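## Task

Same setup: the alphabet block lies loose on the upturned palm. Using only that hand (final arm link, wrist camera and post included), turn the block until its H face is on top; the goal image is one valid pose and rotation about the vertical does not matter. Failure if the block contacts anything other than the hand or leaves it. To end, hold it motionless on the palm or fingers, not touching wrist, camera or post, palm pointing straight up, no hand motor reading moving or overload or accumulating toward shutdown (motors off since the start excepted), then declare completion. The hand is opened for you and the result must survive that: the block lying on the open hand with H up.

## Robot and tools

ROBOT. One six-joint arm (UR-style) carrying a 16-motor right hand with index, middle and ring fingers plus a thumb. There is only one arm, so every row describes that arm and its hand. Camera images come from cam_head_left, cam_head_right and cam_wrist, each 504x504.

FRAMES. Reported state uses the scene frame: origin on the table surface under the arm base, +z upward, +y to the left when facing along +x. end_effector_position is in metres, end_effector_quat_wxyz is the orientation, velocities in m/s and rad/s. Commands instead use the hand point's own axes. The hand point sits in front of the palm where thumb tip meets index and middle tips. Its +z runs along the straightened fingers toward the tips, +x crosses the palm away from the thumb, +y points out of the palm face (the face is at y = -0.062 m). Finger knuckles are at z = -0.017 m, straight fingertips 0.139 m beyond; bending moves tips toward +y. A rigid mast near the wrist on the palm side spans x +0.05 to +0.10, z -0.16 to -0.11, up to y = +0.06 m and can collide. For palm up, hand-point +y must point along world +z.

execute_actions(actions). actions is a list of actions run in sequence; an empty list only returns state and images. Each action is a table of up to 15 rows, one row per 1/30 s step; if fewer than 15, the final row repeats to fill the action. Each row has 24 numbers, each in [-1, 1]:
1-6: dx, dy, dz, rx, ry, rz. An offset (not a pose) of the hand point, in hand-point axes, from the pose measured when this action began (for a call's first action, the last pose a result reported). Every row counts from that same start, not from the row before. 1.0 equals 0.6 m for dx-dz and 180 degrees for rx-rz; rx, ry, rz form one rotation vector. Per step the command is clipped to 100 mm and 16 degrees from the measured pose; afterwards the arm only continues to the last clipped pose, so large changes need further actions. Motion trails commands by about 0.17 s.
7-22: absolute hinge goals, each scaled linearly between its two stops, in this order: index_mcp, index_abd, index_pip, index_dip, middle_mcp, middle_abd, middle_pip, middle_dip, ring_mcp, ring_abd, ring_pip, ring_dip, thumb_cmc, thumb_axl, thumb_mcp, thumb_ipl. Brackets give degrees at +1, at -1, and the straight value. Fingers: _mcp flexes the knuckle toward the palm (+128, -18; -0.75); _abd swings the finger sideways away from the thumb (+60, -60; +0.00); _pip the middle joint (+108, -29; -0.58); _dip the end joint (+117, -21; -0.70). Thumb: thumb_cmc brings the thumb from alongside the palm to in front of it (+120, -20; -0.71); thumb_axl rolls it about its length (+140, -27; -0.68); thumb_mcp (+109, -69; -0.23) and thumb_ipl (+108, -77; -0.17) flex it, toward +z when thumb_axl is straight, and in the thumb_cmc swing direction when thumb_axl is near +0.40.
23: current_limit, the current cap for all motors, -1 to +1 mapping to 0 to 550 mA (floor 11 mA); low values also slow hinges and may fail to lift a finger.
24: speed, set-point rate (speed + 1)/2 times 5.9 rad/s (floor 0.001 of that).
Starting values are current_limit +0.4, speed -0.6; the last values sent persist.

move(target, speed, stop_force, blocking). target is one 24-number row as above; its first six are offsets from the pose in the latest result showing one, and the hand numbers are applied at the start. The arm follows a straight path lasting 0.5 to 10 s. speed: 0.002 to 0.5 m/s (default 0.25), rotation up to twice that in rad/s. stop_force: optional, 9 to 40 N; halts when wrist push against the motion rises that much; unreliable on rotating moves; omit it when backing away from contact; not allowed in the first 0.2 s. blocking=false returns after 0.5 s; then use wait(0) or stop before other motion. The "move:" line reports done, off_target, moving, held, fault or contact, plus limits such as paced (pose clipped) or held (steps blocked), and distance to target.

wait(seconds): 0 to 10, holds the last command. stop(): brakes a running move. zoom_image(camera, region): region [x0, y0, x1, y1] in pixels, at most 504 by 504. show_instructions() shows the goal image. read_manual(section) gives licence texts. finished_scene(scene) ends scene 1 or 2 irreversibly and reveals the next task.

RESULTS. Hand target is the pose the controller is heading to. "pose unreachable" means the clearance check altered or blocked commands. Per motor, in the order above: hand_goal, hand_measured, hand_current_ma (positive pushes toward -1), hand_state (moving, goal, blocked, overload). A finger grips only while its goal lies past the object surface. Step readings marked HELD show rows held back. Wrist force and torque are in hand-point axes, noisy, offset by a few newtons, saturating near 50 N; "no reading" is harmless. Joint torques are rough.

AVOID. A motor at 495 mA or more accumulates seconds; at 5 s it shuts off for 10 s. Motors showing overload from the first reading are dead and go limp. Joint torque at load limit (wrist joints 26.3 N m) or any external force of 150 N causes a 10 s stop and skips the rest of the call; after a HAND FAULT line, later motion calls in that reply are skipped. Heat above 85 C brakes the arm. The simulation keeps running while you compose replies, holding the last command. Do not let the block drop, touch the table or anything outside the hand, and do not knock items off the table or push or hit hard; keep moves gentle and smooth.

Each tool is called after ">>>" in YAML: its name, and indented under it one key for each argument.

## Session

>>> show_instructions:

>>> execute_actions:
  actions: []

Reference images for this scene: goal picture from the wrist camera place.

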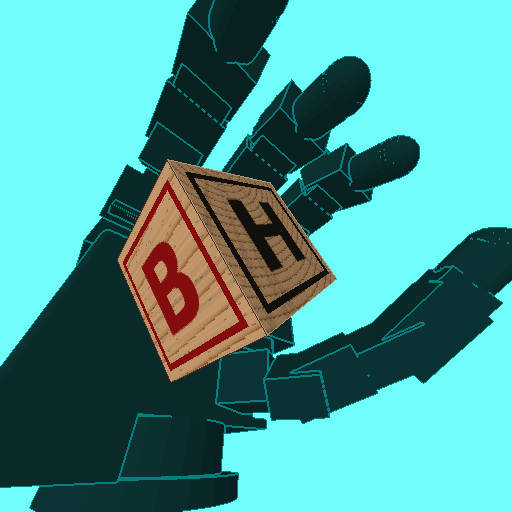

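Scene clock: 0.00 s.
end_effector_position=(+0.6206, +0.0528, +0.4644) hand_goal=(-0.046, +0.000, +0.008, -0.280, -0.046, +0.000, +0.008, -0.280, -0.046, +0.000, +0.008, -0.280, +0.104, -0.266, -0.032, +0.018) hand_measured=(-0.062, +0.000, +0.006, -0.282, -0.062, +0.000, +0.006, -0.282, -0.062, +0.000, +0.004, -0.282, +0.092, -0.270, -0.034, +0.016) hand_current_ma=(-88, +0, -14, -13, -91, +0, -14, -14, -88, +0, -15, -12, -65, -29, -10, -10) hand_state=(goal, goal, goal, goal, goal, goal, goal, goal, goal, goal, goal, goal, goal, goal, goal, goal) hand_current_limit=0.40 hand_speed=-0.60 end_effector_quat_wxyz=(+0.479, +0.491, +0.537, +0.491) end_effector_velocity=(+0.000, +0.000, +0.000) end_effector_angular_velocity=(-0.000, -0.001, +0.000)
Joint positions: [-0.152 -1.152  2.23  -4.167 -1.313 -0.043]
Joint velocities: [ 0.    -0.    -0.001 -0.     0.    -0.   ]
Joint torques (N m, as the arm reports them, + toward a larger angle): no reading
Motor temperatures (°C, as the motors report them): [31 28 31 38 43 35]
Wrist force (N, on the end effector, along its own x y z axes, offset not removed): no reading
Wrist torque (N m, same axes, about the end effector's origin, offset not removed): no reading
Hand target: +0.621, +0.053, +0.464; +0.479, +0.491, +0.537, +0.491
camera_calibration (this result's frames):
cam_wrist: T_world_to_cam=[[0.0832369, -0.750415, 0.655705, -0.287463], [-0.728895, -0.494537, -0.47344, 0.650646], [0.679547, -0.438532, -0.588137, -0.00229131], [0, 0, 0, 1]] pos_world=[0.499737, 0.105047, 0.495185]

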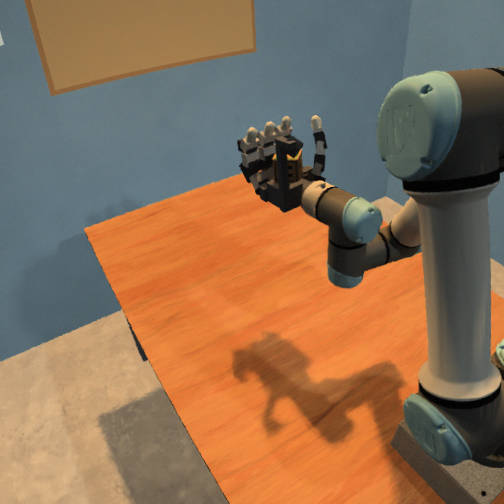

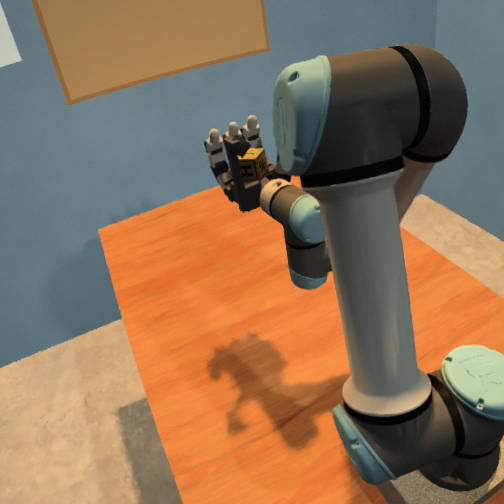

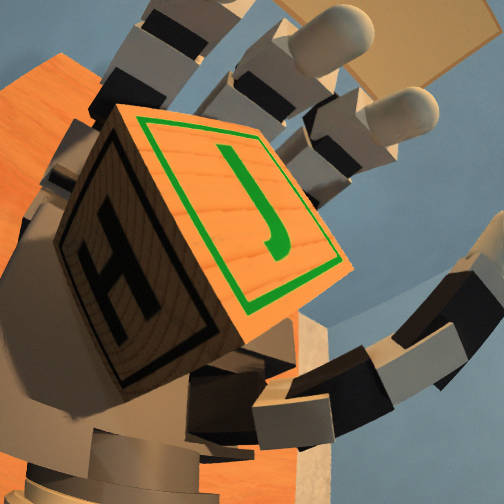

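>>> execute_actions:
  actions:
    - [[0,0,0,0,0,0,0.1,0,-0.55,0,0.1,0,-0.55,0,0.85,0.1,-0.55,-0.6,0.1,-0.68,-0.3,-0.17,0.4,-0.5]]
    - [[0,0,0,0,0,0,0.1,0,-0.55,0,0.1,0,-0.55,0,0.85,0.1,-0.55,-0.6,0.1,-0.68,-0.3,-0.17,0.4,-0.5]]
    - [[0,0,0,0,0,0,0.1,0,-0.55,0,0.1,0,-0.55,0,0.85,0.1,-0.55,-0.6,0.1,-0.68,-0.3,-0.17,0.4,-0.5]]

>>> zoom_image:
  camera: "cam_head_right"
  region: [190, 100, 310, 220]

Scene clock: 9.70 s.
end_effector_position=(+0.6206, +0.0528, +0.4644) hand_goal=(+0.100, +0.000, -0.550, +0.000, +0.100, +0.000, -0.550, +0.000, +0.850, +0.100, -0.550, -0.600, +0.100, -0.680, -0.300, -0.170) hand_measured=(+0.086, +0.000, -0.548, -0.002, +0.086, +0.000, -0.548, -0.002, +0.850, +0.098, -0.548, -0.598, +0.092, -0.676, -0.298, -0.168) hand_current_ma=(-75, +0, +7, -13, -77, +0, +7, -14, +2, -7, +12, +14, -41, +20, +11, +12) hand_state=(goal, goal, goal, goal, goal, goal, goal, goal, goal, goal, goal, goal, goal, goal, goal, goal) hand_current_limit=0.40 hand_speed=-0.50 end_effector_quat_wxyz=(+0.479, +0.491, +0.537, +0.491) end_effector_velocity=(-0.000, +0.000, +0.001) end_effector_angular_velocity=(-0.000, -0.002, -0.000)
Joint positions: [-0.152 -1.152  2.23  -4.167 -1.313 -0.043]
Joint velocities: [-0.    -0.001 -0.    -0.    -0.    -0.   ]
Joint torques (N m, as the arm reports them, + toward a larger angle): [  6.16 -33.19  -9.22  -3.63  -1.17  -0.85]
Motor temperatures (°C, as the motors report them): [31 28 31 38 43 35]
Wrist force (N, on the end effector, along its own x y z axes, offset not removed): [-1.9 3.7 1.7]
Wrist torque (N m, same axes, about the end effector's origin, offset not removed): [0.20 0.51 -0.13]
Hand target: +0.621, +0.053, +0.464; +0.479, +0.491, +0.537, +0.491
Off the commanded pose: 0.000 m, 0 deg.
Step readings (end_effector_position; steps 1 to 15: 1st action; 16 to 30: 2nd action; 31 to 45: 3rd action):
0: (+0.6206, +0.0528, +0.4644)
1: (+0.6206, +0.0528, +0.4644)
2: (+0.6206, +0.0528, +0.4644)
4: (+0.6206, +0.0528, +0.4644)
8: (+0.6206, +0.0528, +0.4644)
15: (+0.6206, +0.0528, +0.4644)
16: (+0.6206, +0.0528, +0.4644)
17: (+0.6206, +0.0528, +0.4644)
19: (+0.6206, +0.0528, +0.4644)
23: (+0.6206, +0.0528, +0.4644)
30: (+0.6206, +0.0528, +0.4644)
31: (+0.6206, +0.0528, +0.4644)
32: (+0.6206, +0.0528, +0.4644)
34: (+0.6206, +0.0528, +0.4644)
38: (+0.6206, +0.0528, +0.4644)
45: end_effector_position above
camera_calibration (this result's frames):
cam_wrist: T_world_to_cam=[[0.083237, -0.750415, 0.655705, -0.287463], [-0.728895, -0.494537, -0.47344, 0.650646], [0.679547, -0.438532, -0.588137, -0.00229125], [0, 0, 0, 1]] pos_world=[0.499737, 0.105048, 0.495185]

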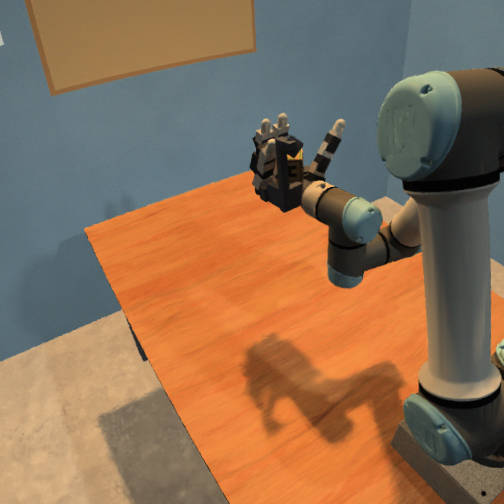

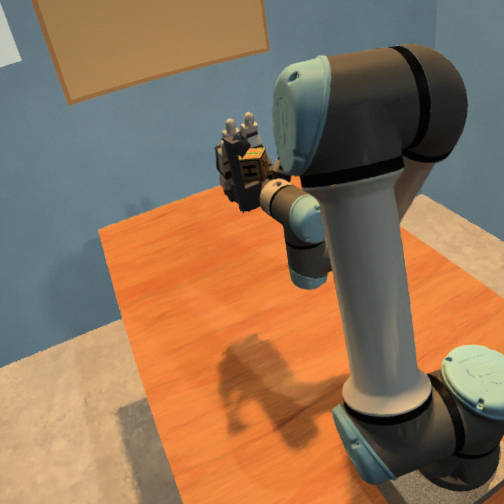

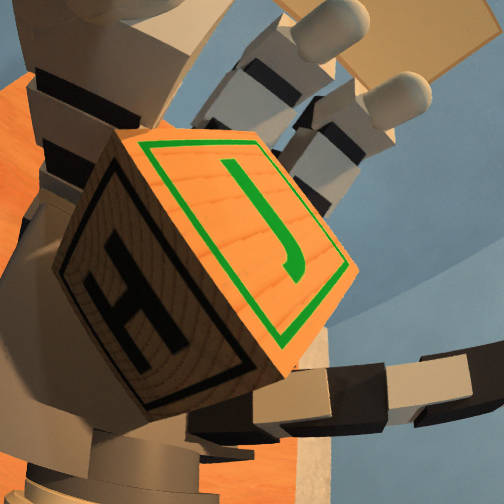

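Region (190, 100, 310, 220) of cam_head_right's 504x504 image, scaled by 4.200, with more detail than that image has.

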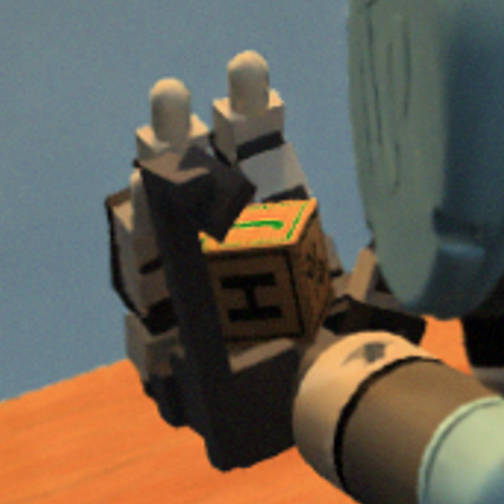

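>>> move:
  target: [0,-0.1,0,0.19,0.003,0.01,0.48,0,-0.55,0,0.48,0,-0.55,0,0.85,0.1,-0.55,-0.6,0.3,-0.68,-0.3,-0.17,0.4,-0.5]
  speed: 0.2

Scene clock: 15.57 s.
end_effector_position=(+0.6171, +0.0507, +0.4045) hand_goal=(+0.480, +0.000, -0.550, +0.000, +0.480, +0.000, -0.550, +0.000, +0.850, +0.100, -0.550, -0.600, +0.300, -0.680, -0.300, -0.170) hand_measured=(+0.472, +0.000, -0.550, -0.002, +0.472, +0.000, -0.550, -0.002, +0.850, +0.098, -0.548, -0.598, +0.290, -0.678, -0.298, -0.168) hand_current_ma=(-41, +0, +5, -12, -43, +0, +5, -13, -4, -7, +11, +14, -52, +18, +11, +12) hand_state=(goal, goal, goal, goal, goal, goal, goal, goal, goal, goal, goal, goal, goal, goal, goal, goal) hand_current_limit=0.40 hand_speed=-0.50 end_effector_quat_wxyz=(+0.304, +0.616, +0.652, +0.321) end_effector_velocity=(+0.000, -0.000, -0.001) end_effector_angular_velocity=(+0.000, +0.009, -0.000)
Joint positions: [-0.153 -1.525  2.305 -3.259 -1.363 -0.156]
Joint velocities: [ 0.    -0.003 -0.002  0.015 -0.001 -0.001]
Joint torques (N m, as the arm reports them, + toward a larger angle): [ 10.15 -35.44 -25.6   -1.5   -1.23  -1.38]
Motor temperatures (°C, as the motors report them): [31 28 31 38 43 35]
Wrist force (N, on the end effector, along its own x y z axes, offset not removed): [-3.2 0.6 1.1]
Wrist torque (N m, same axes, about the end effector's origin, offset not removed): [-0.08 0.59 -0.19]
Hand target: +0.617, +0.051, +0.404; +0.303, +0.616, +0.652, +0.321
Off the commanded pose: 0.000 m, 0 deg.
move: done
camera_calibration (this result's frames):
cam_wrist: T_world_to_cam=[[0.430063, -0.751457, 0.500358, -0.400642], [-0.873811, -0.485792, 0.0214695, 0.507507], [0.226936, -0.446451, -0.865552, 0.355895], [0, 0, 0, 1]] pos_world=[0.535001, 0.104367, 0.497614]

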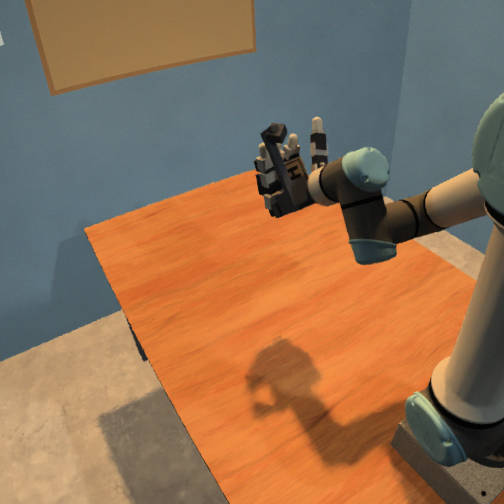

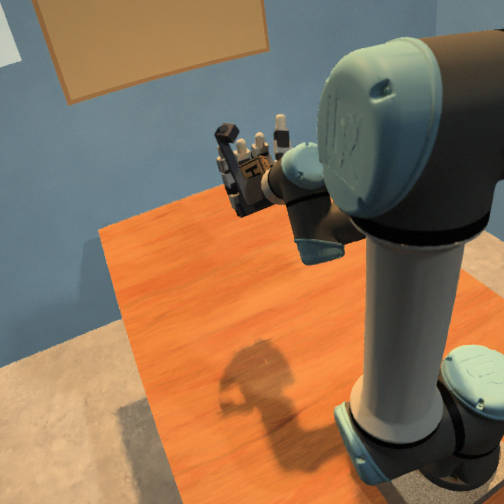

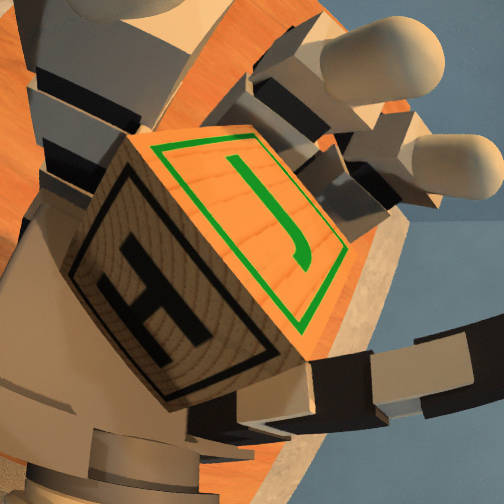

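>>> move:
  target: [0,-0.03,0.1,0.17,0,0,0.48,0,-0.55,0,0.48,0,-0.55,0,0.85,0.1,-0.55,-0.6,0.1,-0.68,-0.3,-0.17,0.4,-0.5]
  speed: 0.2

Scene clock: 20.47 s.
end_effector_position=(+0.6535, +0.0528, +0.3538) hand_goal=(+0.480, +0.000, -0.550, +0.000, +0.480, +0.000, -0.550, +0.000, +0.850, +0.100, -0.550, -0.600, +0.100, -0.680, -0.300, -0.170) hand_measured=(+0.470, +0.000, -0.550, -0.002, +0.468, +0.000, -0.550, -0.002, +0.844, +0.098, -0.550, -0.598, +0.096, -0.678, -0.296, -0.168) hand_current_ma=(-54, +0, -1, -12, -63, +0, +0, -13, -35, -7, +2, +12, -19, +16, +23, +12) hand_state=(goal, goal, goal, goal, goal, goal, goal, goal, goal, goal, goal, goal, goal, goal, goal, goal) hand_current_limit=0.40 hand_speed=-0.50 end_effector_quat_wxyz=(+0.130, +0.674, +0.714, +0.138) end_effector_velocity=(+0.000, +0.000, -0.001) end_effector_angular_velocity=(-0.000, +0.008, -0.000)
Joint positions: [-0.096 -1.508  1.972 -2.417 -1.491 -0.186]
Joint velocities: [ 0.001  0.002 -0.006  0.012 -0.002  0.   ]
Joint torques (N m, as the arm reports them, + toward a larger angle): [  9.48 -16.35 -30.12  -1.97  -1.34   1.99]
Motor temperatures (°C, as the motors report them): [31 28 31 38 43 35]
Wrist force (N, on the end effector, along its own x y z axes, offset not removed): [-2.4 4.0 2.1]
Wrist torque (N m, same axes, about the end effector's origin, offset not removed): [0.78 0.52 -0.03]
Hand target: +0.654, +0.053, +0.354; +0.130, +0.674, +0.714, +0.138
Off the commanded pose: 0.000 m, 0 deg.
move: done
camera_calibration (this result's frames):
cam_wrist: T_world_to_cam=[[0.63056, -0.739938, 0.234278, -0.426831], [-0.737989, -0.478125, 0.476203, 0.291417], [-0.240346, -0.473169, -0.847552, 0.605058], [0, 0, 0, 1]] pos_world=[0.629628, 0.1098, 0.474041]

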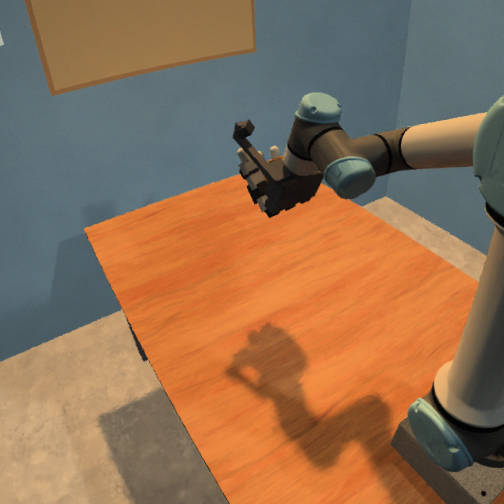

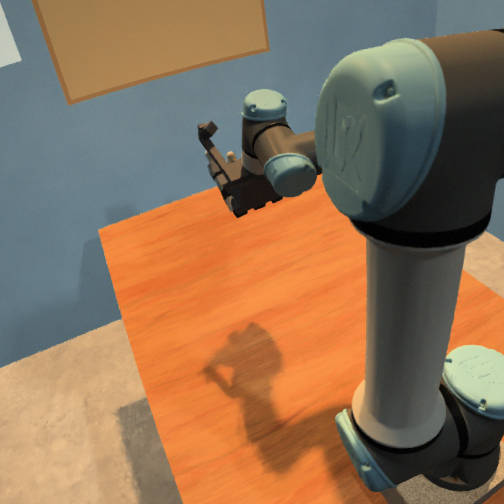

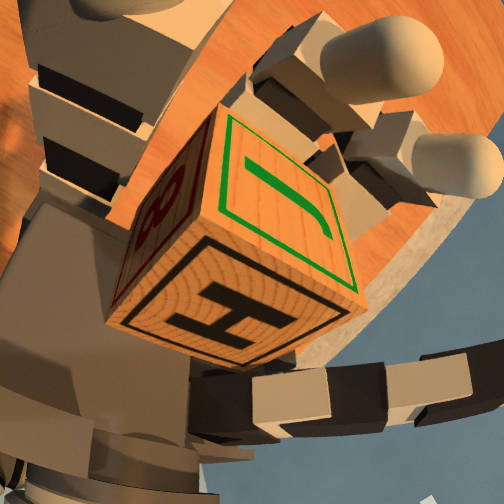

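Aligned. Pitch is 68.1°.

>>> execute_actions:
  actions:
    - [[0,0,0,0,0,0,0.25,0,-0.55,0,0.25,0,-0.55,0,0.4,0,-0.55,-0.6,0.1,-0.68,-0.3,-0.17,0.4,-0.8]]
    - [[0,0,0,0,0,0,0.25,0,-0.55,0,0.25,0,-0.55,0,0.4,0,-0.55,-0.6,0.1,-0.68,-0.3,-0.17,0.4,-0.8]]

>>> move:
  target: [0,0.014,-0.2,-0.3785,0,0,-0.72,0,-0.55,0,-0.72,0,-0.55,0,-0.57,0,-0.55,-0.6,0.1,-0.68,-0.3,-0.17,0.4,-0.88]
  speed: 0.2

Scene clock: 25.83 s.
end_effector_position=(+0.6535, +0.0528, +0.3537) hand_goal=(+0.250, +0.000, -0.550, +0.000, +0.250, +0.000, -0.550, +0.000, +0.400, +0.000, -0.550, -0.600, +0.100, -0.680, -0.300, -0.170) hand_measured=(+0.240, +0.000, -0.550, -0.002, +0.238, +0.000, -0.550, -0.002, +0.410, +0.004, -0.550, -0.598, +0.096, -0.678, -0.296, -0.168) hand_current_ma=(-57, +0, -3, -12, -67, +0, -2, -13, -31, +14, -2, +11, -19, +16, +23, +12) hand_state=(goal, goal, goal, goal, goal, goal, goal, goal, moving, goal, goal, goal, goal, goal, goal, goal) hand_current_limit=0.40 hand_speed=-0.80 end_effector_quat_wxyz=(+0.130, +0.674, +0.714, +0.138) end_effector_velocity=(+0.000, +0.000, +0.000) end_effector_angular_velocity=(-0.000, -0.000, +0.000)
Joint positions: [-0.096 -1.508  1.972 -2.417 -1.491 -0.186]
Joint velocities: [ 0.     0.    -0.001 -0.    -0.     0.   ]
Joint torques (N m, as the arm reports them, + toward a larger angle): [ -0.95 -38.09 -12.57  -5.55   1.26   0.45]
Motor temperatures (°C, as the motors report them): [31 28 31 38 43 35]
Wrist force (N, on the end effector, along its own x y z axes, offset not removed): [-5.4 3.2 -0.2]
Wrist torque (N m, same axes, about the end effector's origin, offset not removed): [0.86 0.78 -0.53]
Hand target: +0.654, +0.053, +0.354; +0.130, +0.674, +0.714, +0.138
Off the commanded pose: 0.000 m, 0 deg.
Step readings (end_effector_position; steps 1 to 15: 1st action; 16 to 30: 2nd action):
0: (+0.6536, +0.0528, +0.3537)
1: (+0.6536, +0.0528, +0.3537)
2: (+0.6536, +0.0528, +0.3537)
4: (+0.6536, +0.0528, +0.3537)
8: (+0.6536, +0.0528, +0.3537)
15: (+0.6535, +0.0528, +0.3537)
16: (+0.6535, +0.0528, +0.3537)
17: (+0.6535, +0.0528, +0.3537)
19: (+0.6535, +0.0528, +0.3537)
23: (+0.6535, +0.0528, +0.3537)
30: end_effector_position above
camera_calibration (this result's frames):
cam_wrist: T_world_to_cam=[[0.630591, -0.739922, 0.234245, -0.42681], [-0.737958, -0.478155, 0.47622, 0.291418], [-0.24036, -0.473163, -0.847552, 0.605065], [0, 0, 0, 1]] pos_world=[0.62963, 0.109832, 0.474023]

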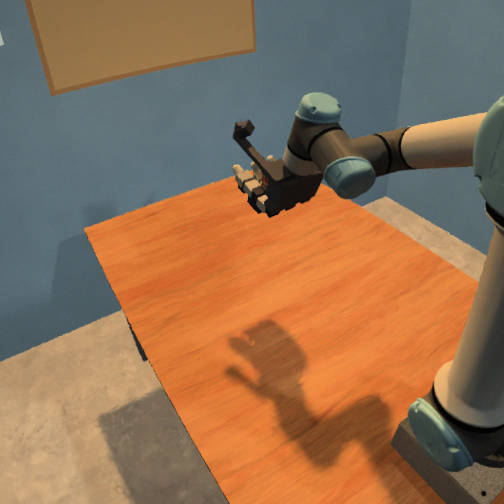

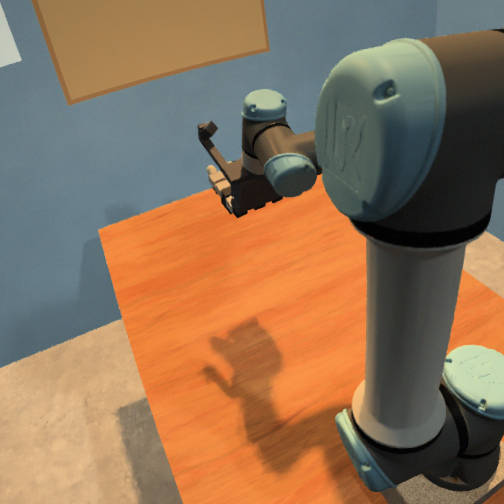

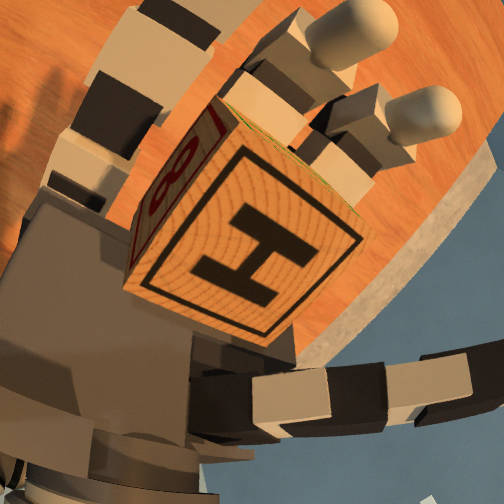

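Scene clock: 29.57 s.
end_effector_position=(+0.6168, +0.0506, +0.4682) hand_goal=(-0.720, +0.000, -0.550, +0.000, -0.720, +0.000, -0.550, +0.000, -0.570, +0.000, -0.550, -0.600, +0.100, -0.680, -0.300, -0.170) hand_measured=(-0.730, +0.000, -0.550, -0.002, -0.732, +0.000, -0.550, -0.002, -0.578, +0.004, -0.550, -0.598, +0.096, -0.678, -0.298, -0.168) hand_current_ma=(-58, +0, -3, -12, -67, +0, -2, -13, -52, +14, -3, +11, -23, +16, +12, +12) hand_state=(goal, goal, goal, goal, goal, goal, goal, goal, goal, goal, goal, goal, goal, goal, goal, goal) hand_current_limit=0.40 hand_speed=-0.88 end_effector_quat_wxyz=(+0.486, +0.485, +0.514, +0.514) end_effector_velocity=(+0.000, -0.000, +0.000) end_effector_angular_velocity=(-0.000, -0.000, -0.001)
Joint positions: [-0.149 -1.118  2.213 -4.246 -1.316  0.005]
Joint velocities: [-0.  0. -0. -0. -0. -0.]
Joint torques (N m, as the arm reports them, + toward a larger angle): [  9.47 -22.6  -20.38  -4.14  -1.53   1.8 ]
Motor temperatures (°C, as the motors report them): [31 28 31 38 43 35]
Wrist force (N, on the end effector, along its own x y z axes, offset not removed): [-0.9 3.3 0.0]
Wrist torque (N m, same axes, about the end effector's origin, offset not removed): [0.56 0.34 0.04]
Hand target: +0.617, +0.051, +0.468; +0.486, +0.485, +0.514, +0.514
Off the commanded pose: 0.000 m, 0 deg.
move: done
camera_calibration (this result's frames):
cam_wrist: T_world_to_cam=[[0.0453811, -0.773406, 0.632284, -0.255772], [-0.70059, -0.475831, -0.531751, 0.657523], [0.71212, -0.41884, -0.563434, -0.0310045], [0, 0, 0, 1]] pos_world=[0.49434, 0.102068, 0.49389]

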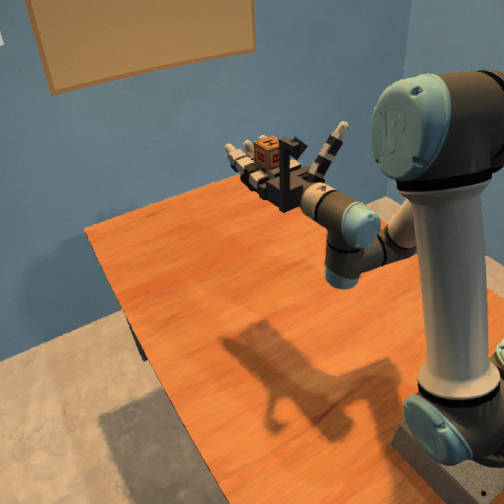

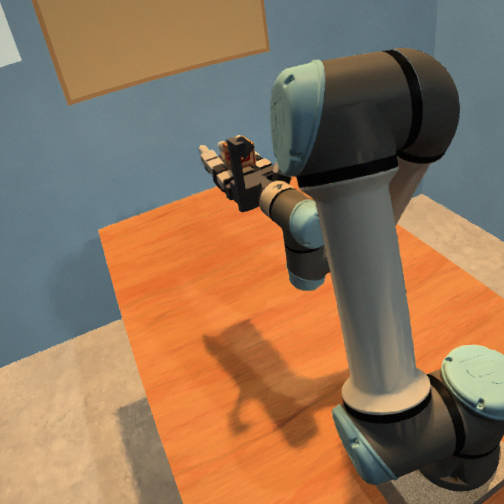

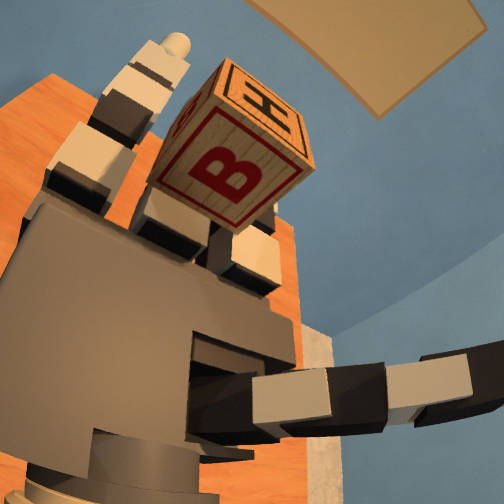

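>>> wait:
  seconds: 2

>>> finished_scene:
  scene: 2

Scene clock: 34.40 s.
end_effector_position=(+0.6168, +0.0506, +0.4682) hand_goal=(-0.720, +0.000, -0.550, +0.000, -0.720, +0.000, -0.550, +0.000, -0.570, +0.000, -0.550, -0.600, +0.100, -0.680, -0.300, -0.170) hand_measured=(-0.730, +0.000, -0.550, -0.002, -0.732, +0.000, -0.550, -0.002, -0.578, +0.004, -0.550, -0.598, +0.096, -0.678, -0.298, -0.168) hand_current_ma=(-58, +0, -3, -12, -67, +0, -2, -13, -52, +14, -3, +11, -23, +16, +12, +12) hand_state=(goal, goal, goal, goal, goal, goal, goal, goal, goal, goal, goal, goal, goal, goal, goal, goal) hand_current_limit=0.40 hand_speed=-0.88 end_effector_quat_wxyz=(+0.486, +0.485, +0.514, +0.514) end_effector_velocity=(-0.000, +0.000, -0.001) end_effector_angular_velocity=(+0.000, +0.001, +0.000)
Joint positions: [-0.149 -1.118  2.213 -4.246 -1.316  0.005]
Joint velocities: [0.    0.    0.001 0.    0.    0.   ]
Joint torques (N m, as the arm reports them, + toward a larger angle): [  9.4  -23.56 -20.2   -4.06  -1.47   1.85]
Motor temperatures (°C, as the motors report them): [31 28 31 38 43 35]
Wrist force (N, on the end effector, along its own x y z axes, offset not removed): [-2.1 0.5 -1.2]
Wrist torque (N m, same axes, about the end effector's origin, offset not removed): [0.27 0.55 -0.23]
Hand target: +0.617, +0.051, +0.468; +0.486, +0.485, +0.514, +0.514
Off the commanded pose: 0.000 m, 0 deg.
wait: 2.00 s; at rest from the start
camera_calibration (this result's frames):
cam_wrist: T_world_to_cam=[[0.0453769, -0.773407, 0.632283, -0.255769], [-0.700586, -0.475831, -0.531756, 0.657523], [0.712124, -0.41884, -0.56343, -0.0310094], [0, 0, 0, 1]] pos_world=[0.49434, 0.102068, 0.493889]

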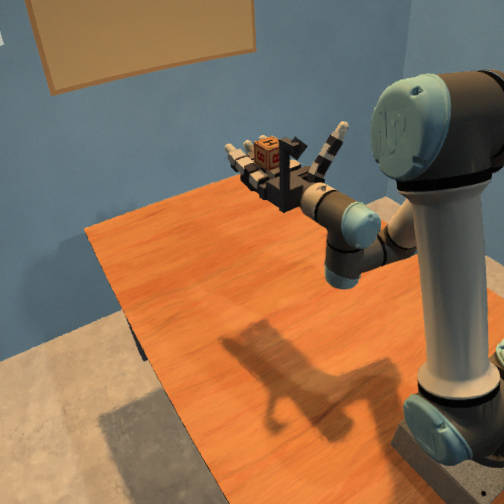

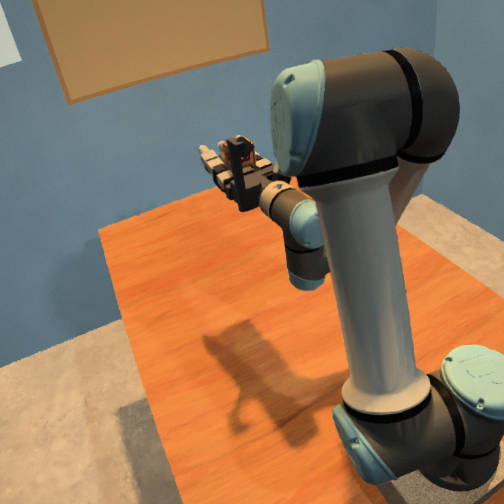

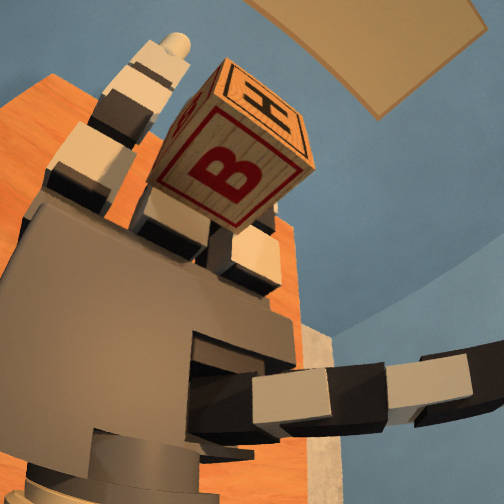

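The scene is finished: the task was done.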